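# Move the part from the cabinet rack to the bench

## Task

Remove the part from the rack inside the cabinet and set it down on the bench, without shifting any of the rack's rods from where they sit; finish with the gripper released from the part.

## Robot and tools

Robot: two six-joint arms with parallel grippers, named left_arm and right_arm. The names do not refer to sides of any camera image. left_arm's base sits at (-0.025, +0.283, 0) m and right_arm's at (+0.043, -0.255, 0) m, each yawed only slightly. Joint limits in rad: waist -2.618 to 3.054, shoulder 0 to 3.142, elbow 0 to 3.142, wrist pitch -1.571 to 1.571, wrist yaw -1.571 to 1.571, wrist roll -2.094 to 2.094. Elbows cannot fully straighten.

Frame: every pose uses one scene frame. Its origin is on the table surface midway between the arms, +x points forward over the table, +z points up, and left_arm lies toward +y. Positions are in metres; orientations are quaternions written w first (qw, qx, qy, qz).

Gripper: the fingers extend along the gripper's own +z axis and close along its y axis. The reported end_effector_position is the spot between the pads, roughly 1 cm short of the fingertips. Opening runs from -1 (shut) to +1 (wide, 0.094 m).

The 16-number row: one flat list covering both arms, even if only one moves. Numbers 1-8 are left_arm: x, y, z, qw, qx, qy, qz, opening. Numbers 9-16 are the same eight for right_arm. Position and quaternion are an absolute pose to reach in the scene frame, not an offset. A row is refused outright if its target lies over 0.6 m from that arm's last reported position along any axis of its gripper. Each control step the controller clips the target to within 70 mm and 16 degrees of the measured hand pose, then steers joints toward it, favouring position over orientation. To hold an orientation, resend your own chosen quaternion every time rather than copying the reported one, which drifts. To keep an arm still, resend its whole last reported pose and intended opening.

Tools:
- execute_actions {"actions": [...], "pictures": bool}. The list holds zero or one item. Empty list: no command, just the current state with images. An action item {"rows": [[16 numbers], ...], "steps": n}: 1 to 15 rows, n from 5 to 15 (default 15), each step lasting 1/30 s; the final row repeats to fill the steps. A wait item {"steps": n}, n up to 300, sends nothing and counts from the previous result, your thinking time included. The last 5 steps of an action are run after its result is reported, while you compose the next reply; after that each arm creeps at most 70 mm more toward its clipped target, so far targets need further calls. Pictures arrive only with an empty list or pictures true.
- move {"target": [16 numbers], "speed": m/s}. Drives both grippers in straight lines to the absolute poses in the row, finishing together in 0.5 to 10 s (cut off at 10 s). speed is 0.002 to 0.5, default 0.25; turning rate is twice that in rad/s. Openings are applied at the start. Paths ignore obstacles and the other arm; hands lag, wander and may overshoot speed. The result adds a move: line giving the ending (done, off_target, moving, held, fault), any limits (paced = pose clipped; held = some steps blocked, after which the arm may lurch fast) and each hand's remaining distance. Images are included.
- wait {"seconds": 0 to 10}: lets time pass with no new command.
- zoom_image {"camera", "region": [x0, y0, x1, y1]}: enlarges a pixel box (top-left origin, at most 504 by 504) from cam_high (504x504), cam_low (504x504), cam_left_wrist or cam_right_wrist (616x616, fisheye). Calibration intrinsics and extrinsics are supplied per camera and may be slightly off.
- read_manual: returns URDF licence text only.
- finished_scene {"scene": number of the current scene}: ends and grades it; irreversible. Replying with no tool call also ends things.

Reading results: the state line lists each gripper's position and quaternion; printed positions can err, more at long reach, and hands usually settle a centimetre or so low. grip_measured is the measured finger gap on the command scale (the last Joint positions value is the gap in metres); each gripper reads up to about 1 mm off. Joint torques are total drive outputs, noisy and never zero. A "Hand target" line shows where the controller is currently steering. "pose unreachable" means a clearance check altered or blocked that arm's command; HELD marks steps where your row was not fully sent. FAULT lines mark an arm stopping.

Grasping: to hold the part, command an opening below grip_measured; about 0.03 below grips firmly, smaller gaps grip lighter. Pads push about 50 to 62 N and can spike on first contact. Random brief tugs on held items or pushes on loose ones may occur.

Care: approach slowly near the rack so the rods stay put; faster or deeper contacts press harder. Never let the arms collide or shove each other. Avoid dropping the part, slamming, or knocking anything off the table, which fails the job. Holding loads heats motors: MOTOR HOT at 75 °C, a 10 s stop at 90 °C, and at 100 °C the arm goes limp and falls, so do not hold loads longer than needed. Simulation time keeps running while you think.

Each tool is called after "Emit:" by a JSON object that holds its "fn" and its "kwargs", one argument or row to a line.

## Session

Emit:
{"fn": "execute_actions", "kwargs": {
  "actions": []
}}

Scene clock: 0.00 s of 4320.00 s.
left_arm: end_effector_position=(+0.0020, -0.1240, +0.2787) grip_measured=+1.000 end_effector_quat_wxyz=(+0.279, +0.957, -0.068, +0.046) | right_arm: end_effector_position=(+0.5205, -0.1682, +0.2335) grip_measured=+1.000 end_effector_quat_wxyz=(+0.224, +0.609, +0.740, +0.178)
Joint positions: left_arm=[-1.449  1.666  1.86  -1.193 -0.021  1.774  0.094] | right_arm=[ 0.15   1.923  1.986 -1.066  0.132  1.564  0.094]
Joint velocities: left_arm=[ 0.007 -0.002  0.007 -0.037 -0.037 -0.037  0.   ] | right_arm=[-0.017  0.002 -0.012  0.022 -0.037 -0.095  0.   ]
Joint torques (N m, as the arm reports them, + toward a larger angle): no reading
Motor temperatures (°C, as the motors report them): left_arm=[24 22 24 23 23 24] | right_arm=[22 21 21 21 25 23]
Hand target (left_arm): +0.001, -0.123, +0.285; +0.287, +0.955, -0.067, +0.043
Hand target (right_arm): +0.520, -0.170, +0.238; +0.230, +0.607, +0.740, +0.177

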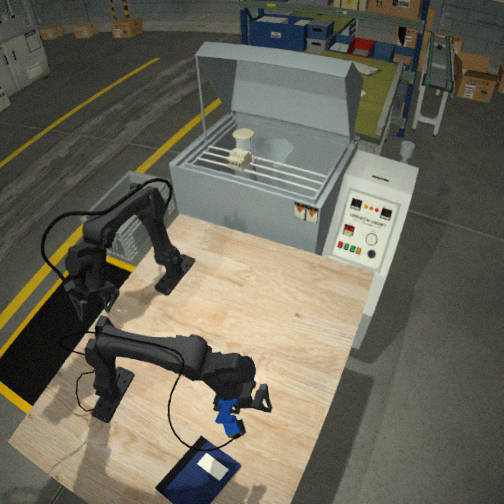

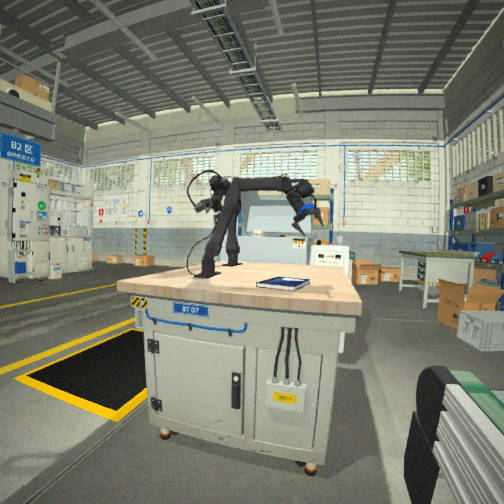

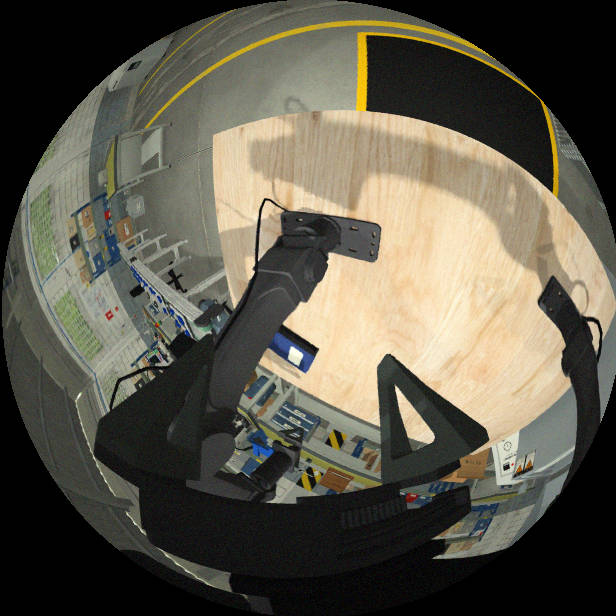

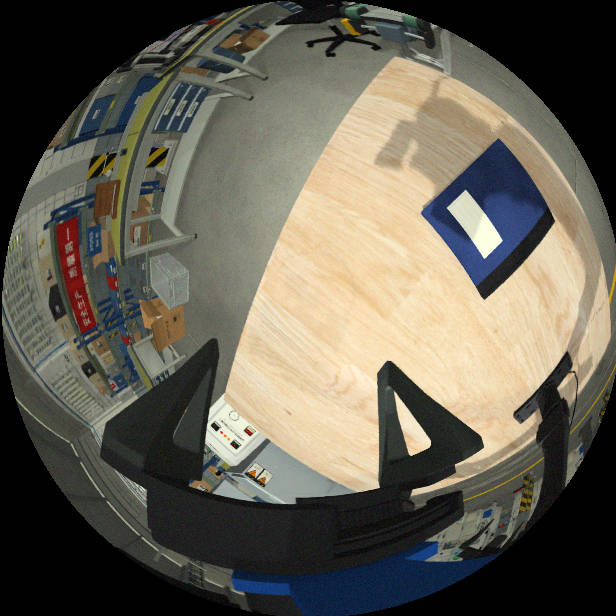

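Emit:
{"fn": "zoom_image", "kwargs": {
  "camera": "cam_high",
  "region": [160, 90, 370, 260]
}}

Emit:
{"fn": "zoom_image", "kwargs": {
  "camera": "cam_low",
  "region": [220, 180, 340, 280]
}}

Region (160, 90, 370, 260) of cam_high's 504x504 image, scaled by 2.400, with more detail than that image has; it fills the top 408 rows of this view, and the rest is white.

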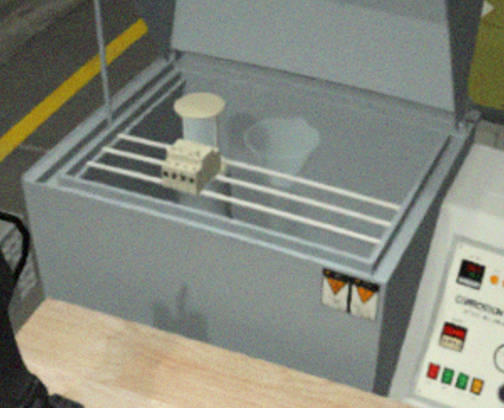

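Region (220, 180, 340, 280) of cam_low's 504x504 image, scaled by 4.200, with more detail than that image has.

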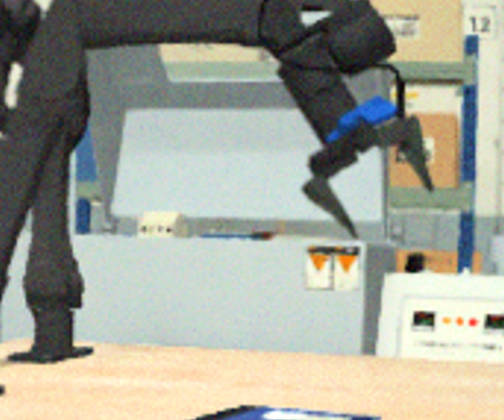

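Emit:
{"fn": "move", "kwargs": {
  "target": [0.2,0.06,0.3,0.15,0.69,0.69,-0.15,1,0.45,-0.4,0.24,0.23,0.607,0.74,0.177,1],
  "speed": 0.35
}}

Emit:
{"fn": "move", "kwargs": {
  "target": [0.22,0.48,0.36,0.3,-0.25,0.92,0.1,1,0.45,-0.4,0.24,0.23,0.607,0.74,0.177,1],
  "speed": 0.35
}}

Emit:
{"fn": "move", "kwargs": {
  "target": [-0.06,0.75,0.34,0.242,-0.664,0.664,0.242,1,0.45,-0.4,0.24,0.23,0.607,0.74,0.177,1],
  "speed": 0.3
}}

Scene clock: 4.20 s of 4320.00 s.
left_arm: end_effector_position=(+0.1998, +0.0630, +0.2973) grip_measured=+1.000 end_effector_quat_wxyz=(+0.195, +0.681, +0.690, -0.145) | right_arm: end_effector_position=(+0.4512, -0.3991, +0.2303) grip_measured=+1.000 end_effector_quat_wxyz=(+0.219, +0.614, +0.737, +0.176)
Joint positions: left_arm=[-0.512  1.562  1.9   -1.565  0.359  0.916  0.094] | right_arm=[-0.507  1.735  1.744 -1.05  -0.219  1.017  0.094]
Joint velocities: left_arm=[ 0.002 -0.007  0.027 -0.007 -0.066 -0.051  0.   ] | right_arm=[ 0.012 -0.007  0.012  0.007  0.022  0.037  0.   ]
Joint torques (N m, as the arm reports them, + toward a larger angle): left_arm=[ 0.54 -5.08  7.55  0.54  0.42 -0.06] | right_arm=[-0.65 -7.81 10.25  1.15 -0.23 -0.14]
Motor temperatures (°C, as the motors report them): left_arm=[24 22 24 24 23 24] | right_arm=[22 22 22 21 25 23]
Hand target (left_arm): +0.198, +0.062, +0.302; +0.196, +0.676, +0.693, -0.156
Hand target (right_arm): +0.449, -0.400, +0.240; +0.225, +0.608, +0.740, +0.179
Off the commanded pose (left_arm): 0.004 m, 5 deg.
Off the commanded pose (right_arm): 0.010 m, 2 deg.
joint sent to its limit (left arm) — the command would take joint 4 (wrist pitch) past its lower limit, so that joint was sent only as far as its limit.
Kept back: nothing.
move: off_target (left_arm)
camera_calibration (this result's frames):
cam_left_wrist: T_world_to_cam=[[-0.973357, -0.203275, 0.10609, 0.172769], [-0.180094, 0.964126, 0.195004, -0.0529989], [-0.141923, 0.170703, -0.975048, 0.41288], [0, 0, 0, 1]] pos_world=[0.217218, 0.0157376, 0.394583]
cam_right_wrist: T_world_to_cam=[[-0.793849, -0.407254, -0.451606, 0.294103], [-0.582817, 0.721494, 0.373859, 0.493826], [0.173575, 0.559991, -0.810112, 0.436261], [0, 0, 0, 1]] pos_world=[0.445559, -0.48082, 0.301618]

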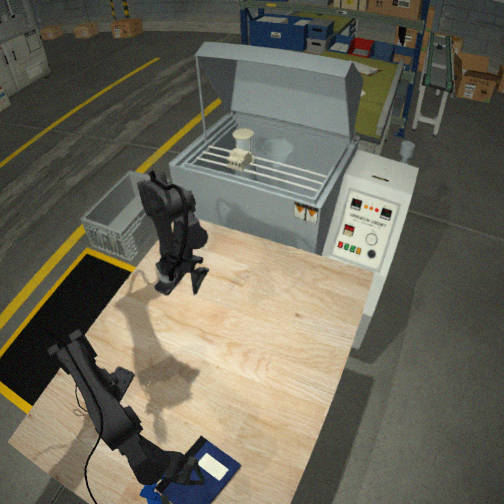

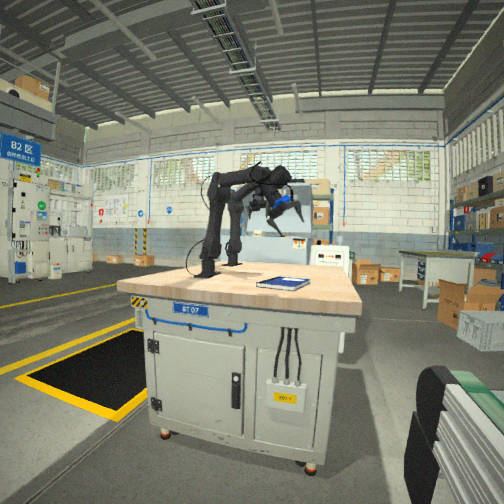

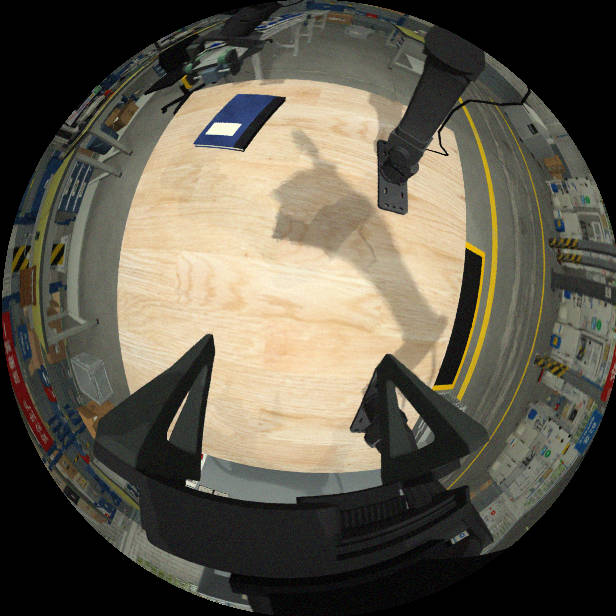

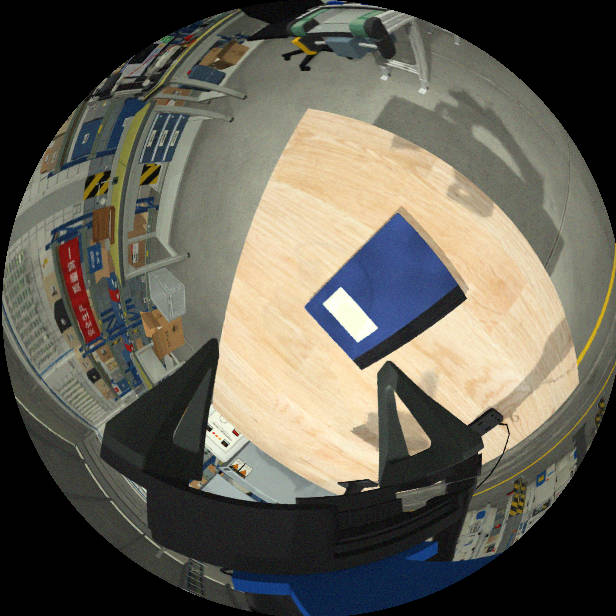

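Scene clock: 7.77 s of 4320.00 s.
left_arm: end_effector_position=(+0.2132, +0.4750, +0.3495) grip_measured=+1.000 end_effector_quat_wxyz=(+0.280, -0.253, +0.924, +0.063) | right_arm: end_effector_position=(+0.4512, -0.3991, +0.2303) grip_measured=+1.000 end_effector_quat_wxyz=(+0.219, +0.614, +0.738, +0.176)
Joint positions: left_arm=[ 0.828  1.466  2.001 -1.541  0.148  0.182  0.094] | right_arm=[-0.507  1.735  1.744 -1.05  -0.219  1.015  0.094]
Joint velocities: left_arm=[ 0.002  0.007  0.007 -0.051 -0.022 -0.007  0.   ] | right_arm=[-0.007  0.002 -0.017 -0.037 -0.007 -0.022  0.   ]
Joint torques (N m, as the arm reports them, + toward a larger angle): left_arm=[ 0.46 -3.54  8.28  1.06  0.   -0.04] | right_arm=[-0.31 -8.18  9.31  1.3  -0.15 -0.14]
Motor temperatures (°C, as the motors report them): left_arm=[24 22 24 24 23 24] | right_arm=[22 22 22 21 25 23]
Hand target (left_arm): +0.216, +0.481, +0.360; +0.295, -0.258, +0.917, +0.074
Hand target (right_arm): +0.450, -0.400, +0.240; +0.230, +0.607, +0.740, +0.177
Off the commanded pose (left_arm): 0.013 m, 5 deg.
Off the commanded pose (right_arm): 0.010 m, 2 deg.
Kept back: nothing.
move: off_target (left_arm)
camera_calibration (this result's frames):
cam_left_wrist: T_world_to_cam=[[0.622189, -0.753994, 0.210653, 0.148865], [-0.781758, -0.612714, 0.115918, 0.446978], [0.0416688, -0.236803, -0.970664, 0.548302], [0, 0, 0, 1]] pos_world=[0.233959, 0.515952, 0.449045]
cam_right_wrist: T_world_to_cam=[[-0.793331, -0.408645, -0.451259, 0.293235], [-0.583739, 0.721051, 0.373275, 0.494199], [0.172844, 0.559548, -0.810574, 0.43652], [0, 0, 0, 1]] pos_world=[0.445665, -0.480768, 0.301685]

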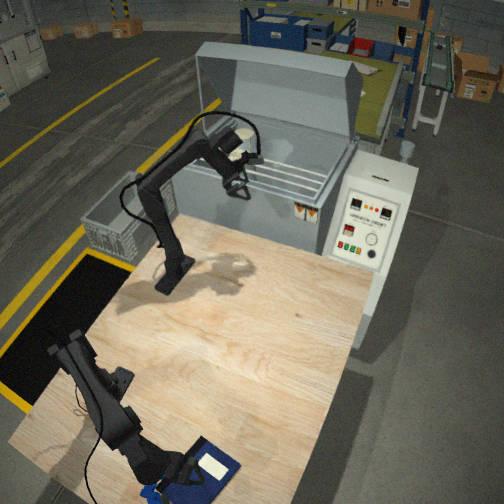

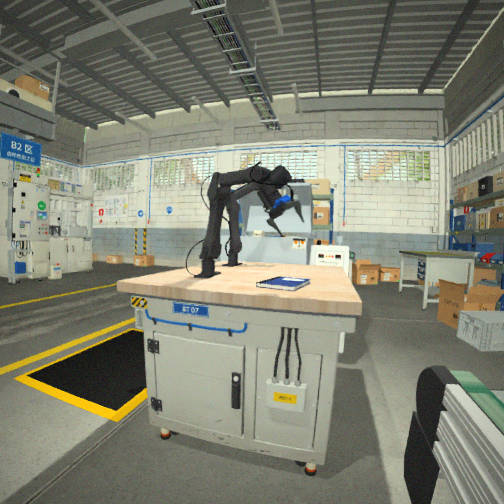

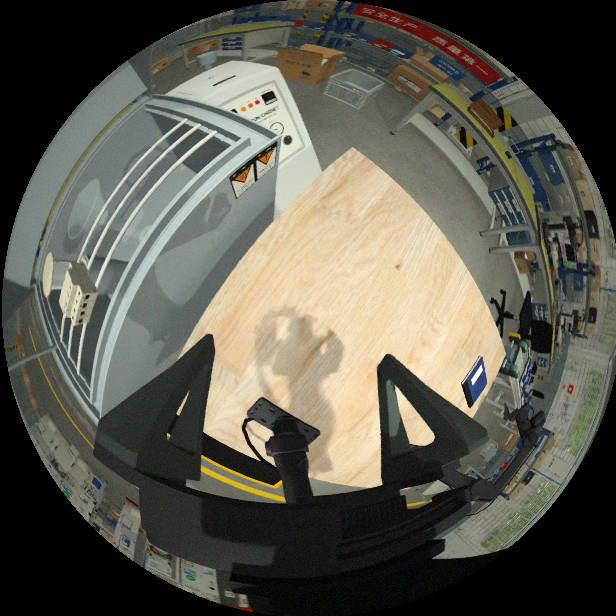

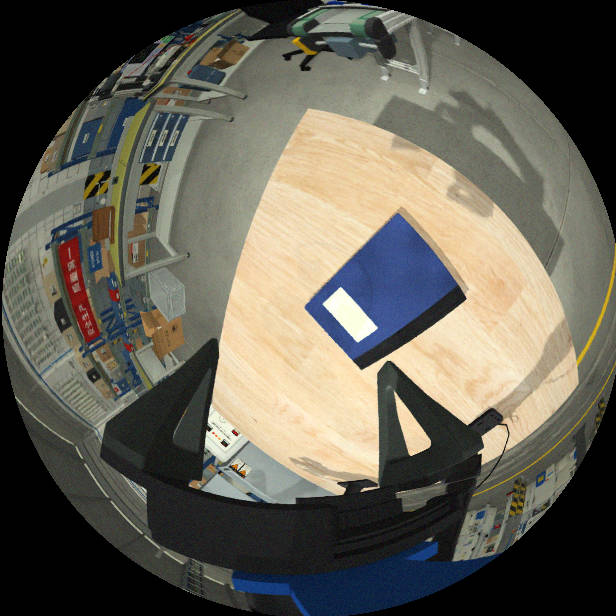

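Scene clock: 10.20 s of 4320.00 s.
left_arm: end_effector_position=(-0.0619, +0.7472, +0.3292) grip_measured=+1.000 end_effector_quat_wxyz=(-0.248, +0.668, -0.666, -0.220) | right_arm: end_effector_position=(+0.4512, -0.3991, +0.2303) grip_measured=+1.000 end_effector_quat_wxyz=(+0.219, +0.614, +0.738, +0.176)
Joint positions: left_arm=[ 1.759  1.941  2.382 -1.343  0.112  0.079  0.094] | right_arm=[-0.507  1.735  1.744 -1.05  -0.219  1.015  0.094]
Joint velocities: left_arm=[-0.007 -0.002 -0.002 -0.051  0.037 -0.022  0.   ] | right_arm=[-0.002 -0.017 -0.007  0.022 -0.022 -0.007  0.   ]
Joint torques (N m, as the arm reports them, + toward a larger angle): left_arm=[ 0.12 -8.63  9.02  0.97 -0.01 -0.07] | right_arm=[-0.31 -8.22  9.32  1.3  -0.15 -0.14]
Motor temperatures (°C, as the motors report them): left_arm=[24 22 24 24 23 24] | right_arm=[22 22 22 22 25 23]
Hand target (left_arm): -0.064, +0.747, +0.337; -0.251, +0.670, -0.661, -0.228
Hand target (right_arm): +0.450, -0.400, +0.240; +0.230, +0.607, +0.740, +0.177
Off the commanded pose (left_arm): 0.011 m, 3 deg.
Off the commanded pose (right_arm): 0.010 m, 2 deg.
Kept back: nothing.
move: off_target (left_arm)
camera_calibration (this result's frames):
cam_left_wrist: T_world_to_cam=[[0.962965, 0.129046, 0.23674, -0.117727], [0.126649, -0.991623, 0.0253721, 0.770203], [0.238031, 0.00555042, -0.971242, 0.435762], [0, 0, 0, 1]] pos_world=[-0.0879035, 0.776525, 0.43156]
cam_right_wrist: T_world_to_cam=[[-0.793331, -0.408645, -0.451259, 0.293235], [-0.583739, 0.721051, 0.373275, 0.494199], [0.172844, 0.559548, -0.810574, 0.43652], [0, 0, 0, 1]] pos_world=[0.445665, -0.480768, 0.301685]

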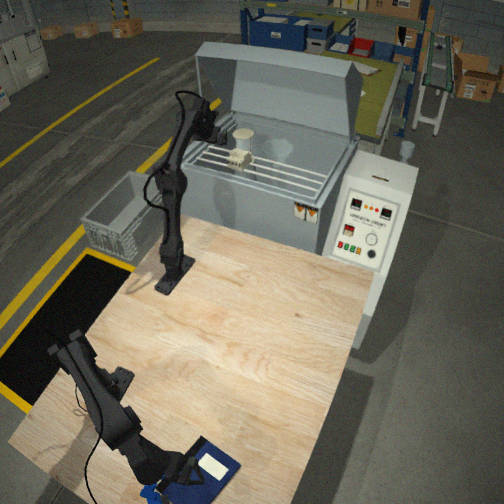

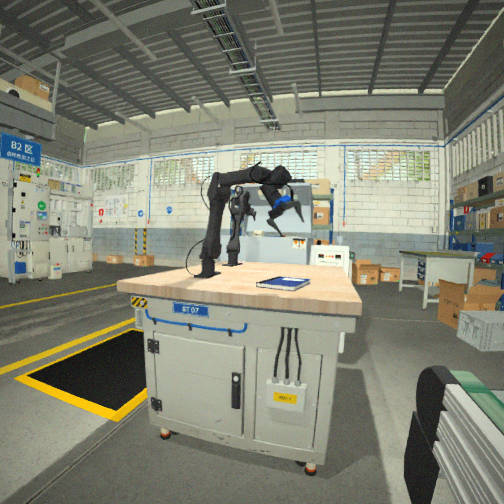

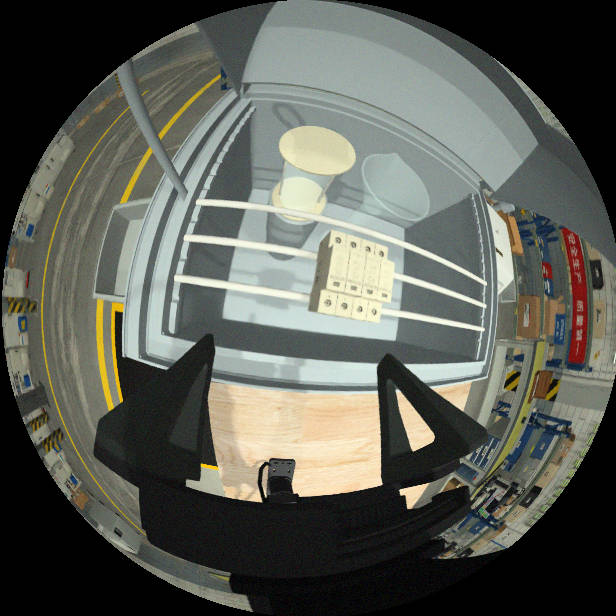

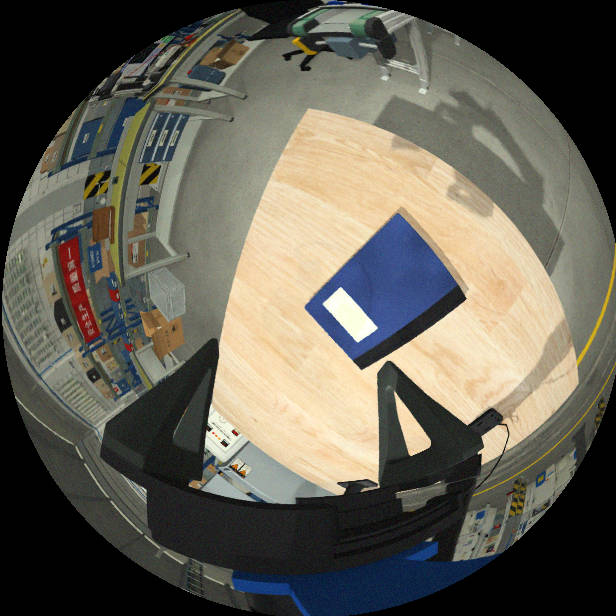

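Emit:
{"fn": "move", "kwargs": {
  "target": [0.008,0.79,0.28,0.242,-0.664,0.664,0.242,1,0.45,-0.4,0.24,0.23,0.607,0.74,0.177,1],
  "speed": 0.15
}}

Emit:
{"fn": "zoom_image", "kwargs": {
  "camera": "cam_left_wrist",
  "region": [160, 180, 460, 440]
}}

Scene clock: 11.80 s of 4320.00 s.
left_arm: end_effector_position=(+0.0095, +0.7856, +0.2820) grip_measured=+1.000 end_effector_quat_wxyz=(-0.240, +0.660, -0.670, -0.239) | right_arm: end_effector_position=(+0.4512, -0.3991, +0.2303) grip_measured=+1.000 end_effector_quat_wxyz=(+0.219, +0.614, +0.738, +0.176)
Joint positions: left_arm=[ 1.55   1.951  2.16  -1.089 -0.05  -0.055  0.094] | right_arm=[-0.507  1.735  1.744 -1.05  -0.219  1.015  0.094]
Joint velocities: left_arm=[ 0.007  0.002 -0.002  0.007 -0.066  0.022  0.   ] | right_arm=[ 0.027 -0.002  0.007 -0.007 -0.037 -0.051  0.   ]
Joint torques (N m, as the arm reports them, + toward a larger angle): left_arm=[-0.07 -9.88  5.51  1.23 -0.17 -0.06] | right_arm=[-0.3  -8.23  9.34  1.3  -0.15 -0.14]
Motor temperatures (°C, as the motors report them): left_arm=[24 22 24 24 23 24] | right_arm=[22 22 22 22 25 23]
Hand target (left_arm): +0.008, +0.789, +0.279; -0.240, +0.663, -0.665, -0.245
Hand target (right_arm): +0.450, -0.400, +0.240; +0.230, +0.607, +0.740, +0.177
Off the commanded pose (left_arm): 0.005 m, 1 deg.
Off the commanded pose (right_arm): 0.010 m, 2 deg.
Kept back: nothing.
move: done
camera_calibration (this result's frames):
cam_left_wrist: T_world_to_cam=[[0.972262, 0.12305, 0.198911, -0.164968], [0.125014, -0.992151, 0.00270499, 0.807271], [0.197682, 0.0222367, -0.980014, 0.362411], [0, 0, 0, 1]] pos_world=[-0.0121704, 0.813175, 0.385798]
cam_right_wrist: T_world_to_cam=[[-0.793201, -0.408993, -0.451173, 0.293017], [-0.583969, 0.72094, 0.373129, 0.494293], [0.172662, 0.559437, -0.81069, 0.436585], [0, 0, 0, 1]] pos_world=[0.445692, -0.480755, 0.301702]

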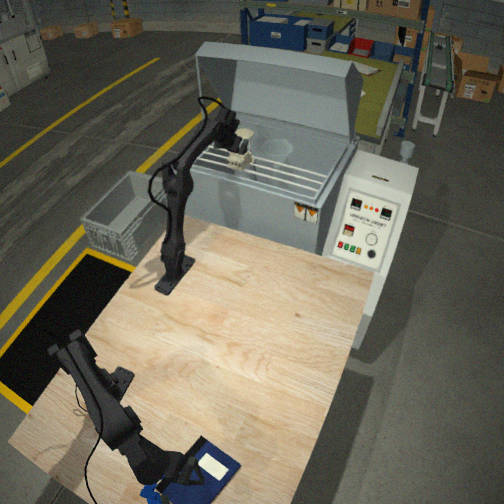

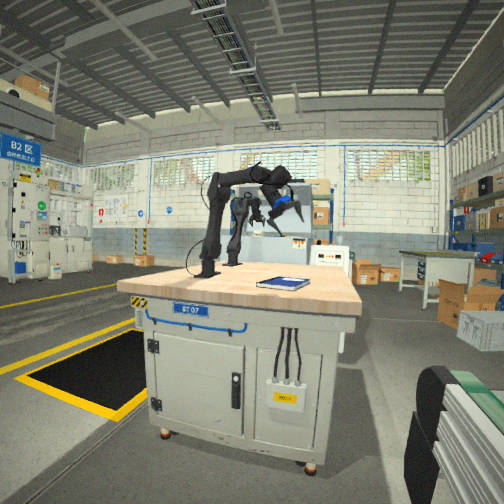

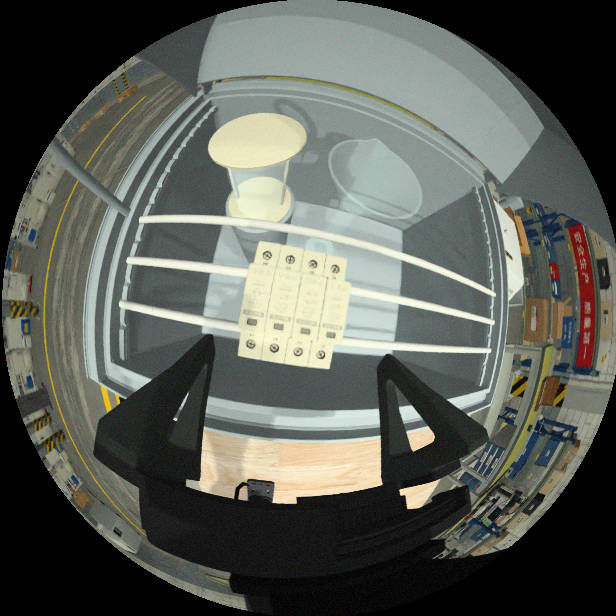

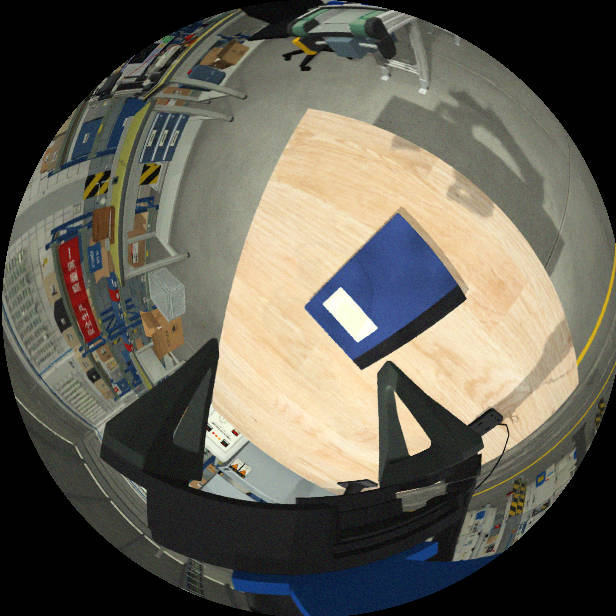

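Region (160, 180, 460, 440) of cam_left_wrist's 616x616 image, scaled by 1.680, with more detail than that image has; it fills the top 437 rows of this view, and the rest is white.

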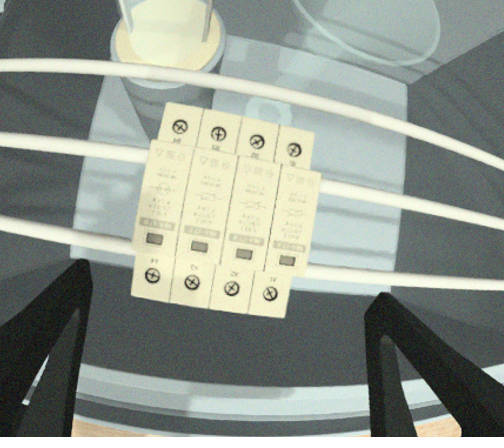

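Emit:
{"fn": "move", "kwargs": {
  "target": [0.005,0.815,0.225,0.248,-0.647,0.681,0.236,1,0.45,-0.4,0.24,0.23,0.607,0.74,0.177,1],
  "speed": 0.08
}}

Emit:
{"fn": "zoom_image", "kwargs": {
  "camera": "cam_low",
  "region": [230, 190, 290, 250]
}}

Scene clock: 13.50 s of 4320.00 s.
left_arm: end_effector_position=(+0.0065, +0.8104, +0.2242) grip_measured=+1.000 end_effector_quat_wxyz=(-0.242, +0.651, -0.681, -0.231) | right_arm: end_effector_position=(+0.4512, -0.3991, +0.2303) grip_measured=+1.000 end_effector_quat_wxyz=(+0.219, +0.614, +0.738, +0.176)
Joint positions: left_arm=[ 1.573  1.981  1.966 -0.873 -0.013 -0.015  0.094] | right_arm=[-0.507  1.735  1.744 -1.05  -0.219  1.015  0.094]
Joint velocities: left_arm=[-0.007 -0.007 -0.002  0.022 -0.022  0.051  0.   ] | right_arm=[-0.007 -0.012 -0.002  0.051 -0.022  0.007  0.   ]
Joint torques (N m, as the arm reports them, + toward a larger angle): left_arm=[  0.74 -10.96   6.44   1.16   0.04   0.16] | right_arm=[-0.32 -8.19  9.33  1.29 -0.15 -0.13]
Motor temperatures (°C, as the motors report them): left_arm=[24 23 24 24 23 24] | right_arm=[22 22 22 22 25 23]
Hand target (left_arm): +0.005, +0.813, +0.224; -0.248, +0.647, -0.681, -0.235
Hand target (right_arm): +0.450, -0.400, +0.240; +0.230, +0.607, +0.740, +0.177
Off the commanded pose (left_arm): 0.005 m, 1 deg.
Off the commanded pose (right_arm): 0.010 m, 2 deg.
Kept back: nothing.
move: done
camera_calibration (this result's frames):
cam_left_wrist: T_world_to_cam=[[0.975112, 0.093928, 0.200832, -0.130404], [0.0933237, -0.995557, 0.0124961, 0.833154], [0.201114, 0.00655726, -0.979546, 0.318431], [0, 0, 0, 1]] pos_world=[-0.0146353, 0.839613, 0.327696]
cam_right_wrist: T_world_to_cam=[[-0.793201, -0.408993, -0.451173, 0.293017], [-0.583969, 0.72094, 0.373129, 0.494293], [0.172662, 0.559437, -0.81069, 0.436585], [0, 0, 0, 1]] pos_world=[0.445692, -0.480755, 0.301702]

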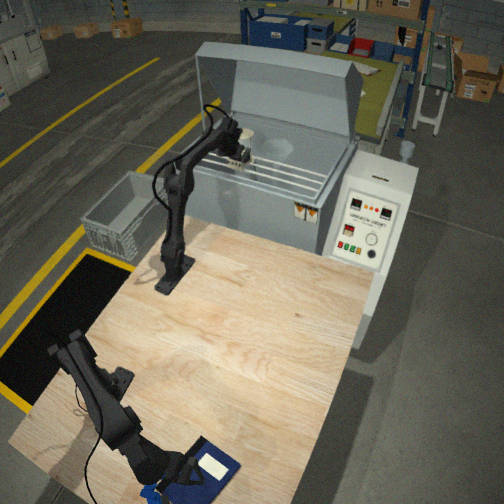

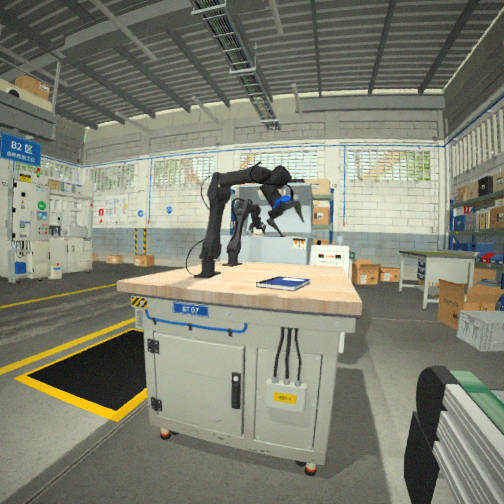

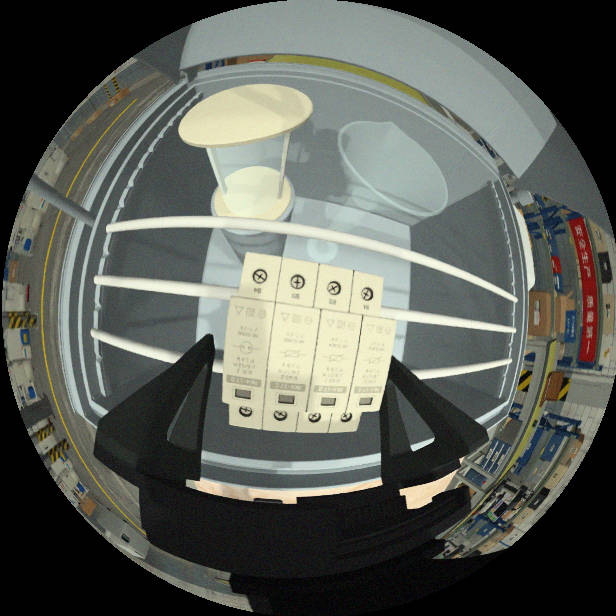

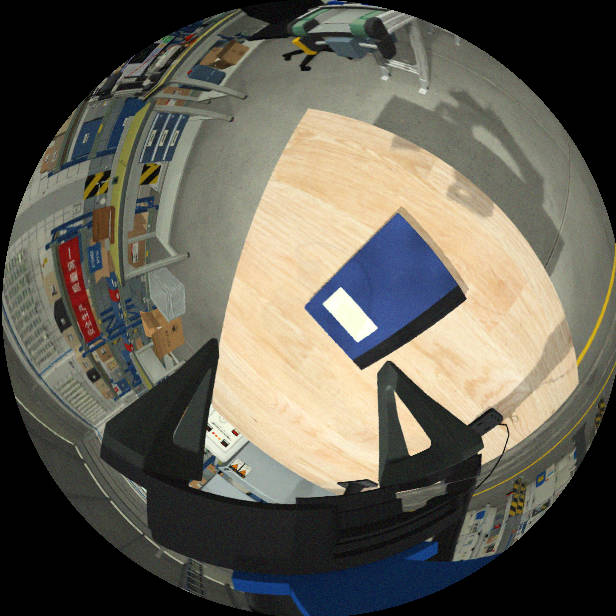

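Region (230, 190, 290, 250) of cam_low's 504x504 image, scaled by 8.400, with more detail than that image has.

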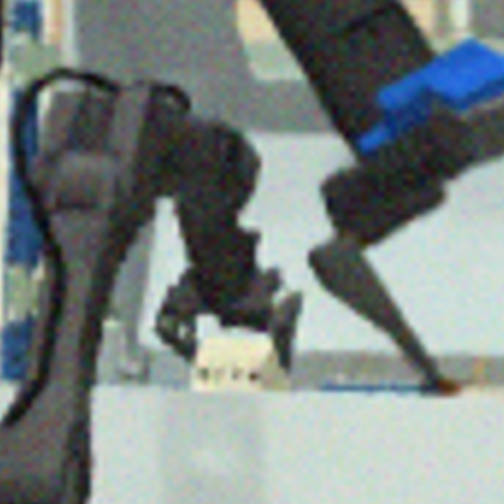

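Emit:
{"fn": "move", "kwargs": {
  "target": [0.011,0.82,0.207,0.254,-0.635,0.692,0.23,1,0.45,-0.4,0.24,0.23,0.607,0.74,0.177,1],
  "speed": 0.03
}}

Scene clock: 14.87 s of 4320.00 s.
left_arm: end_effector_position=(+0.0112, +0.8159, +0.2149) grip_measured=+1.000 end_effector_quat_wxyz=(-0.253, +0.638, -0.689, -0.231) | right_arm: end_effector_position=(+0.4512, -0.3991, +0.2303) grip_measured=+1.000 end_effector_quat_wxyz=(+0.219, +0.614, +0.738, +0.176)
Joint positions: left_arm=[ 1.573  1.981  1.917 -0.806  0.012  0.007  0.094] | right_arm=[-0.507  1.735  1.744 -1.05  -0.219  1.015  0.094]
Joint velocities: left_arm=[-0.002 -0.012 -0.017 -0.051 -0.066 -0.022  0.   ] | right_arm=[-0.002 -0.012 -0.002 -0.051  0.051  0.022  0.   ]
Joint torques (N m, as the arm reports them, + toward a larger angle): left_arm=[ 0.12 -9.93  6.05  1.25  0.05  0.09] | right_arm=[-0.28 -8.21  9.32  1.3  -0.15 -0.13]
Motor temperatures (°C, as the motors report them): left_arm=[24 23 24 25 23 24] | right_arm=[22 22 22 22 25 23]
Hand target (left_arm): +0.011, +0.819, +0.207; -0.254, +0.635, -0.692, -0.230
Hand target (right_arm): +0.450, -0.400, +0.240; +0.230, +0.607, +0.740, +0.177
Off the commanded pose (left_arm): 0.009 m, 1 deg.
Off the commanded pose (right_arm): 0.010 m, 2 deg.
Kept back: nothing.
move: done
camera_calibration (this result's frames):
cam_left_wrist: T_world_to_cam=[[0.976477, 0.0583, 0.207591, -0.10606], [0.0604932, -0.99816, -0.00422703, 0.844409], [0.206963, 0.0166855, -0.978206, 0.299727], [0, 0, 0, 1]] pos_world=[-0.00954799, 0.844037, 0.318782]
cam_right_wrist: T_world_to_cam=[[-0.793201, -0.408993, -0.451173, 0.293017], [-0.583969, 0.72094, 0.373129, 0.494293], [0.172662, 0.559437, -0.81069, 0.436585], [0, 0, 0, 1]] pos_world=[0.445692, -0.480755, 0.301702]

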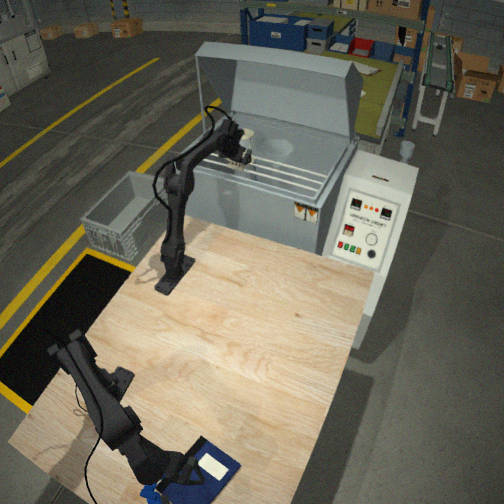

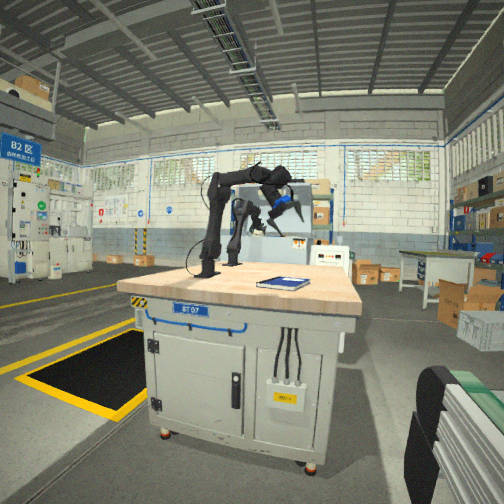

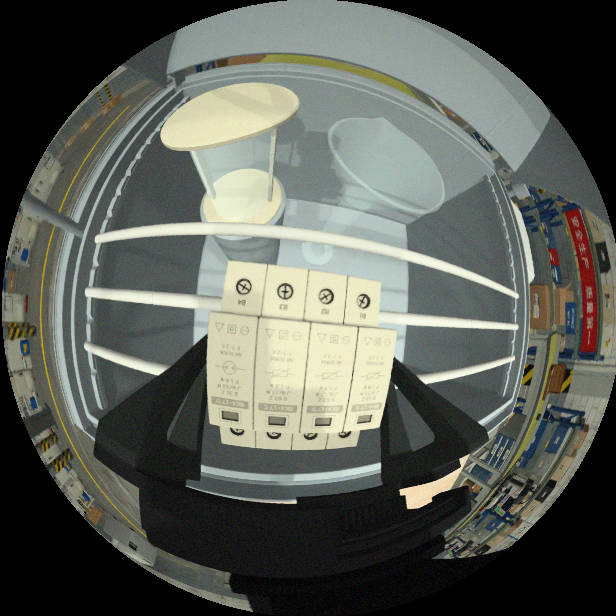

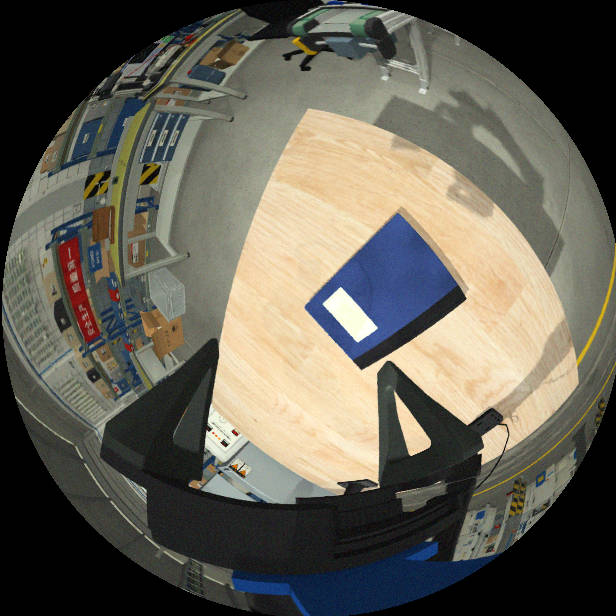

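Centred. A bit lower, then close.

Emit:
{"fn": "move", "kwargs": {
  "target": [0.011,0.82,0.195,0.254,-0.635,0.692,0.23,1,0.45,-0.4,0.24,0.23,0.607,0.74,0.177,1],
  "speed": 0.03
}}

Emit:
{"fn": "move", "kwargs": {
  "target": [0.011,0.82,0.195,0.254,-0.635,0.692,0.23,0.48,0.45,-0.4,0.24,0.23,0.607,0.74,0.177,1],
  "speed": 0.03
}}

Scene clock: 16.00 s of 4320.00 s.
left_arm: end_effector_position=(+0.0113, +0.8159, +0.1988) grip_measured=+1.000 end_effector_quat_wxyz=(-0.250, +0.639, -0.691, -0.228) | right_arm: end_effector_position=(+0.4512, -0.3991, +0.2303) grip_measured=+1.000 end_effector_quat_wxyz=(+0.219, +0.614, +0.738, +0.176)
Joint positions: left_arm=[ 1.573  1.981  1.859 -0.76   0.012  0.008  0.094] | right_arm=[-0.507  1.735  1.744 -1.05  -0.219  1.015  0.094]
Joint velocities: left_arm=[-0.032 -0.002  0.012 -0.022 -0.037 -0.007  0.   ] | right_arm=[-0.017 -0.002  0.007 -0.081 -0.007 -0.037  0.   ]
Joint torques (N m, as the arm reports them, + toward a larger angle): left_arm=[  0.25 -10.45   6.17   1.22   0.08   0.12] | right_arm=[-0.32 -8.21  9.29  1.3  -0.15 -0.14]
Motor temperatures (°C, as the motors report them): left_arm=[24 23 24 25 23 24] | right_arm=[22 23 22 22 25 23]
Hand target (left_arm): +0.011, +0.819, +0.195; -0.254, +0.635, -0.692, -0.230
Hand target (right_arm): +0.450, -0.400, +0.240; +0.230, +0.607, +0.740, +0.177
Off the commanded pose (left_arm): 0.006 m, 1 deg.
Off the commanded pose (right_arm): 0.010 m, 2 deg.
Kept back: nothing.
move: done
camera_calibration (this result's frames):
cam_left_wrist: T_world_to_cam=[[0.976716, 0.0597678, 0.206044, -0.103673], [0.0596656, -0.998196, 0.00671513, 0.842215], [0.206074, 0.00573498, -0.97852, 0.292942], [0, 0, 0, 1]] pos_world=[-0.00935985, 0.845211, 0.302356]
cam_right_wrist: T_world_to_cam=[[-0.793201, -0.408993, -0.451173, 0.293017], [-0.583969, 0.72094, 0.373129, 0.494293], [0.172662, 0.559437, -0.81069, 0.436585], [0, 0, 0, 1]] pos_world=[0.445692, -0.480755, 0.301702]

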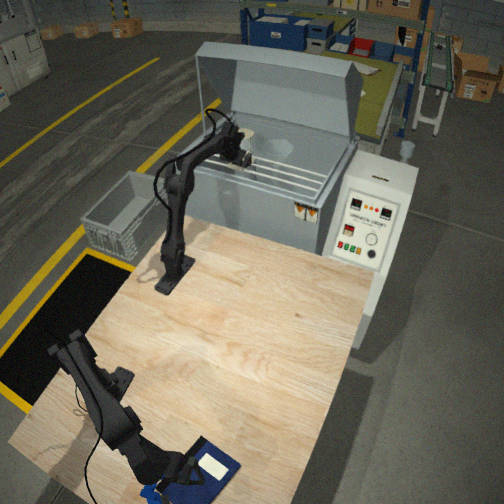

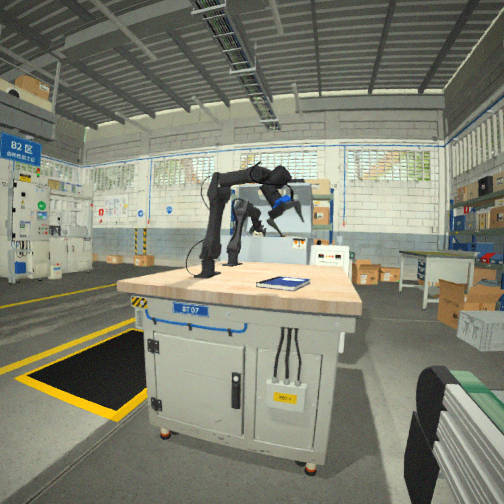

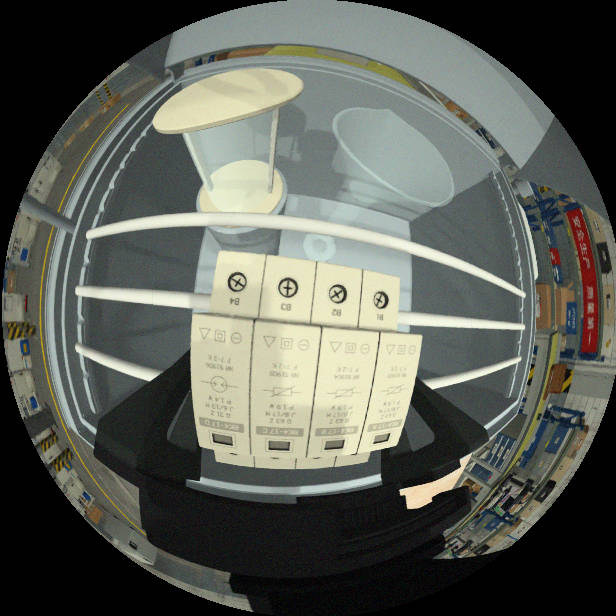

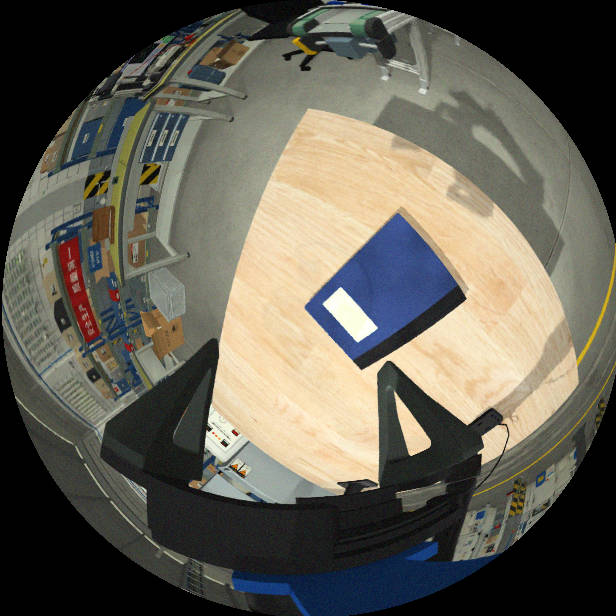

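Scene clock: 16.70 s of 4320.00 s.
left_arm: end_effector_position=(+0.0104, +0.8160, +0.1988) grip_measured=+0.523 end_effector_quat_wxyz=(-0.249, +0.640, -0.690, -0.229) | right_arm: end_effector_position=(+0.4512, -0.3991, +0.2303) grip_measured=+1.000 end_effector_quat_wxyz=(+0.219, +0.614, +0.738, +0.176)
Joint positions: left_arm=[ 1.574  1.981  1.859 -0.76   0.009  0.007  0.072] | right_arm=[-0.507  1.735  1.744 -1.05  -0.219  1.015  0.094]
Joint velocities: left_arm=[ 0.002  0.012 -0.007  0.051  0.007  0.007 -0.   ] | right_arm=[-0.002  0.002 -0.002 -0.037 -0.022  0.037  0.   ]
Joint torques (N m, as the arm reports them, + toward a larger angle): left_arm=[  0.18 -10.37   6.28   1.33   0.17   0.1 ] | right_arm=[-0.31 -8.19  9.32  1.3  -0.15 -0.14]
Motor temperatures (°C, as the motors report them): left_arm=[24 23 24 25 23 24] | right_arm=[22 23 22 22 25 23]
Hand target (left_arm): +0.011, +0.820, +0.195; -0.254, +0.635, -0.692, -0.230
Hand target (right_arm): +0.450, -0.400, +0.240; +0.230, +0.607, +0.740, +0.177
Off the commanded pose (left_arm): 0.006 m, 1 deg.
Off the commanded pose (right_arm): 0.010 m, 2 deg.
Kept back: nothing.
move: done
camera_calibration (this result's frames):
cam_left_wrist: T_world_to_cam=[[0.97692, 0.0624363, 0.204279, -0.104644], [0.0624282, -0.998028, 0.00649041, 0.842208], [0.204281, 0.00641216, -0.978891, 0.29266], [0, 0, 0, 1]] pos_world=[-0.0101335, 0.845204, 0.302392]
cam_right_wrist: T_world_to_cam=[[-0.793201, -0.408993, -0.451173, 0.293017], [-0.583969, 0.72094, 0.373129, 0.494293], [0.172662, 0.559437, -0.81069, 0.436585], [0, 0, 0, 1]] pos_world=[0.445692, -0.480755, 0.301702]

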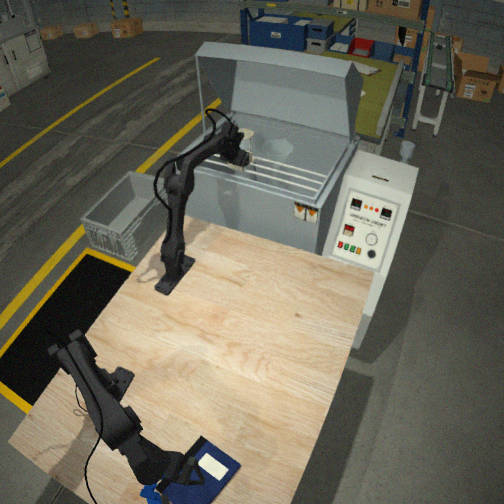

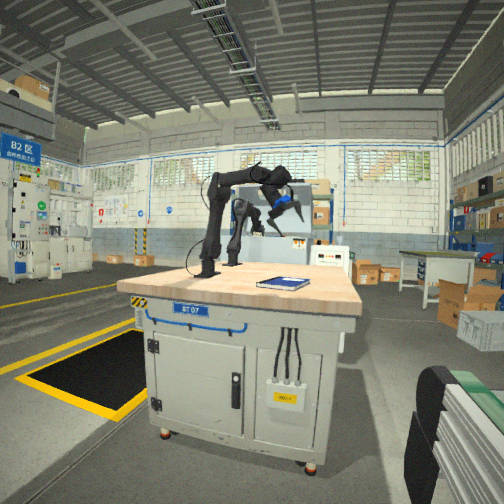

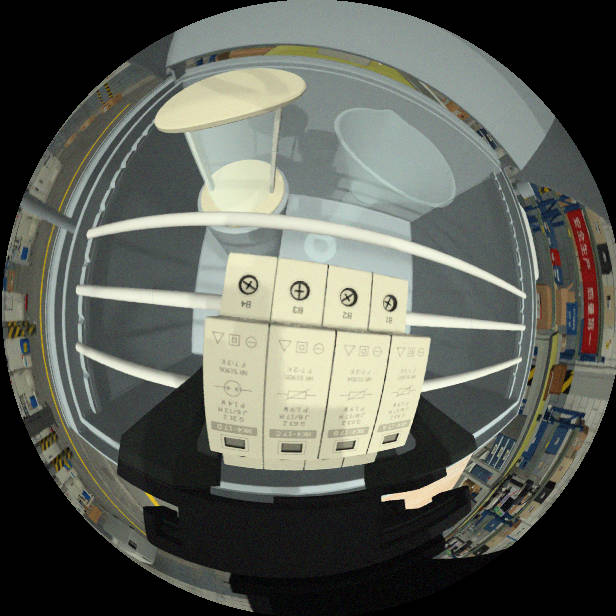

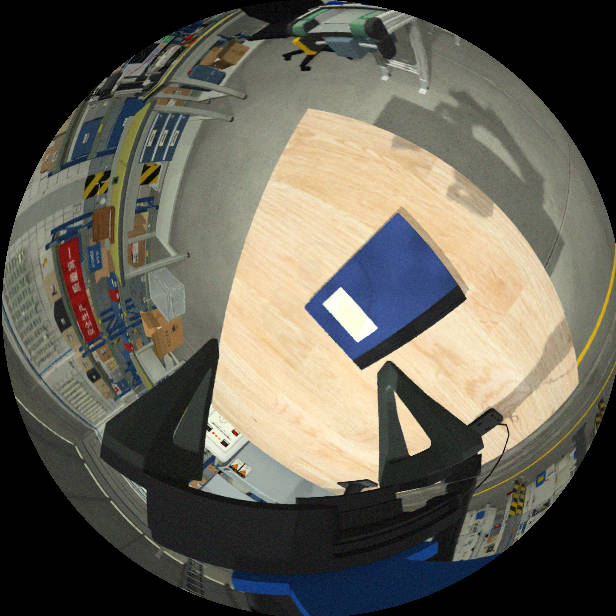

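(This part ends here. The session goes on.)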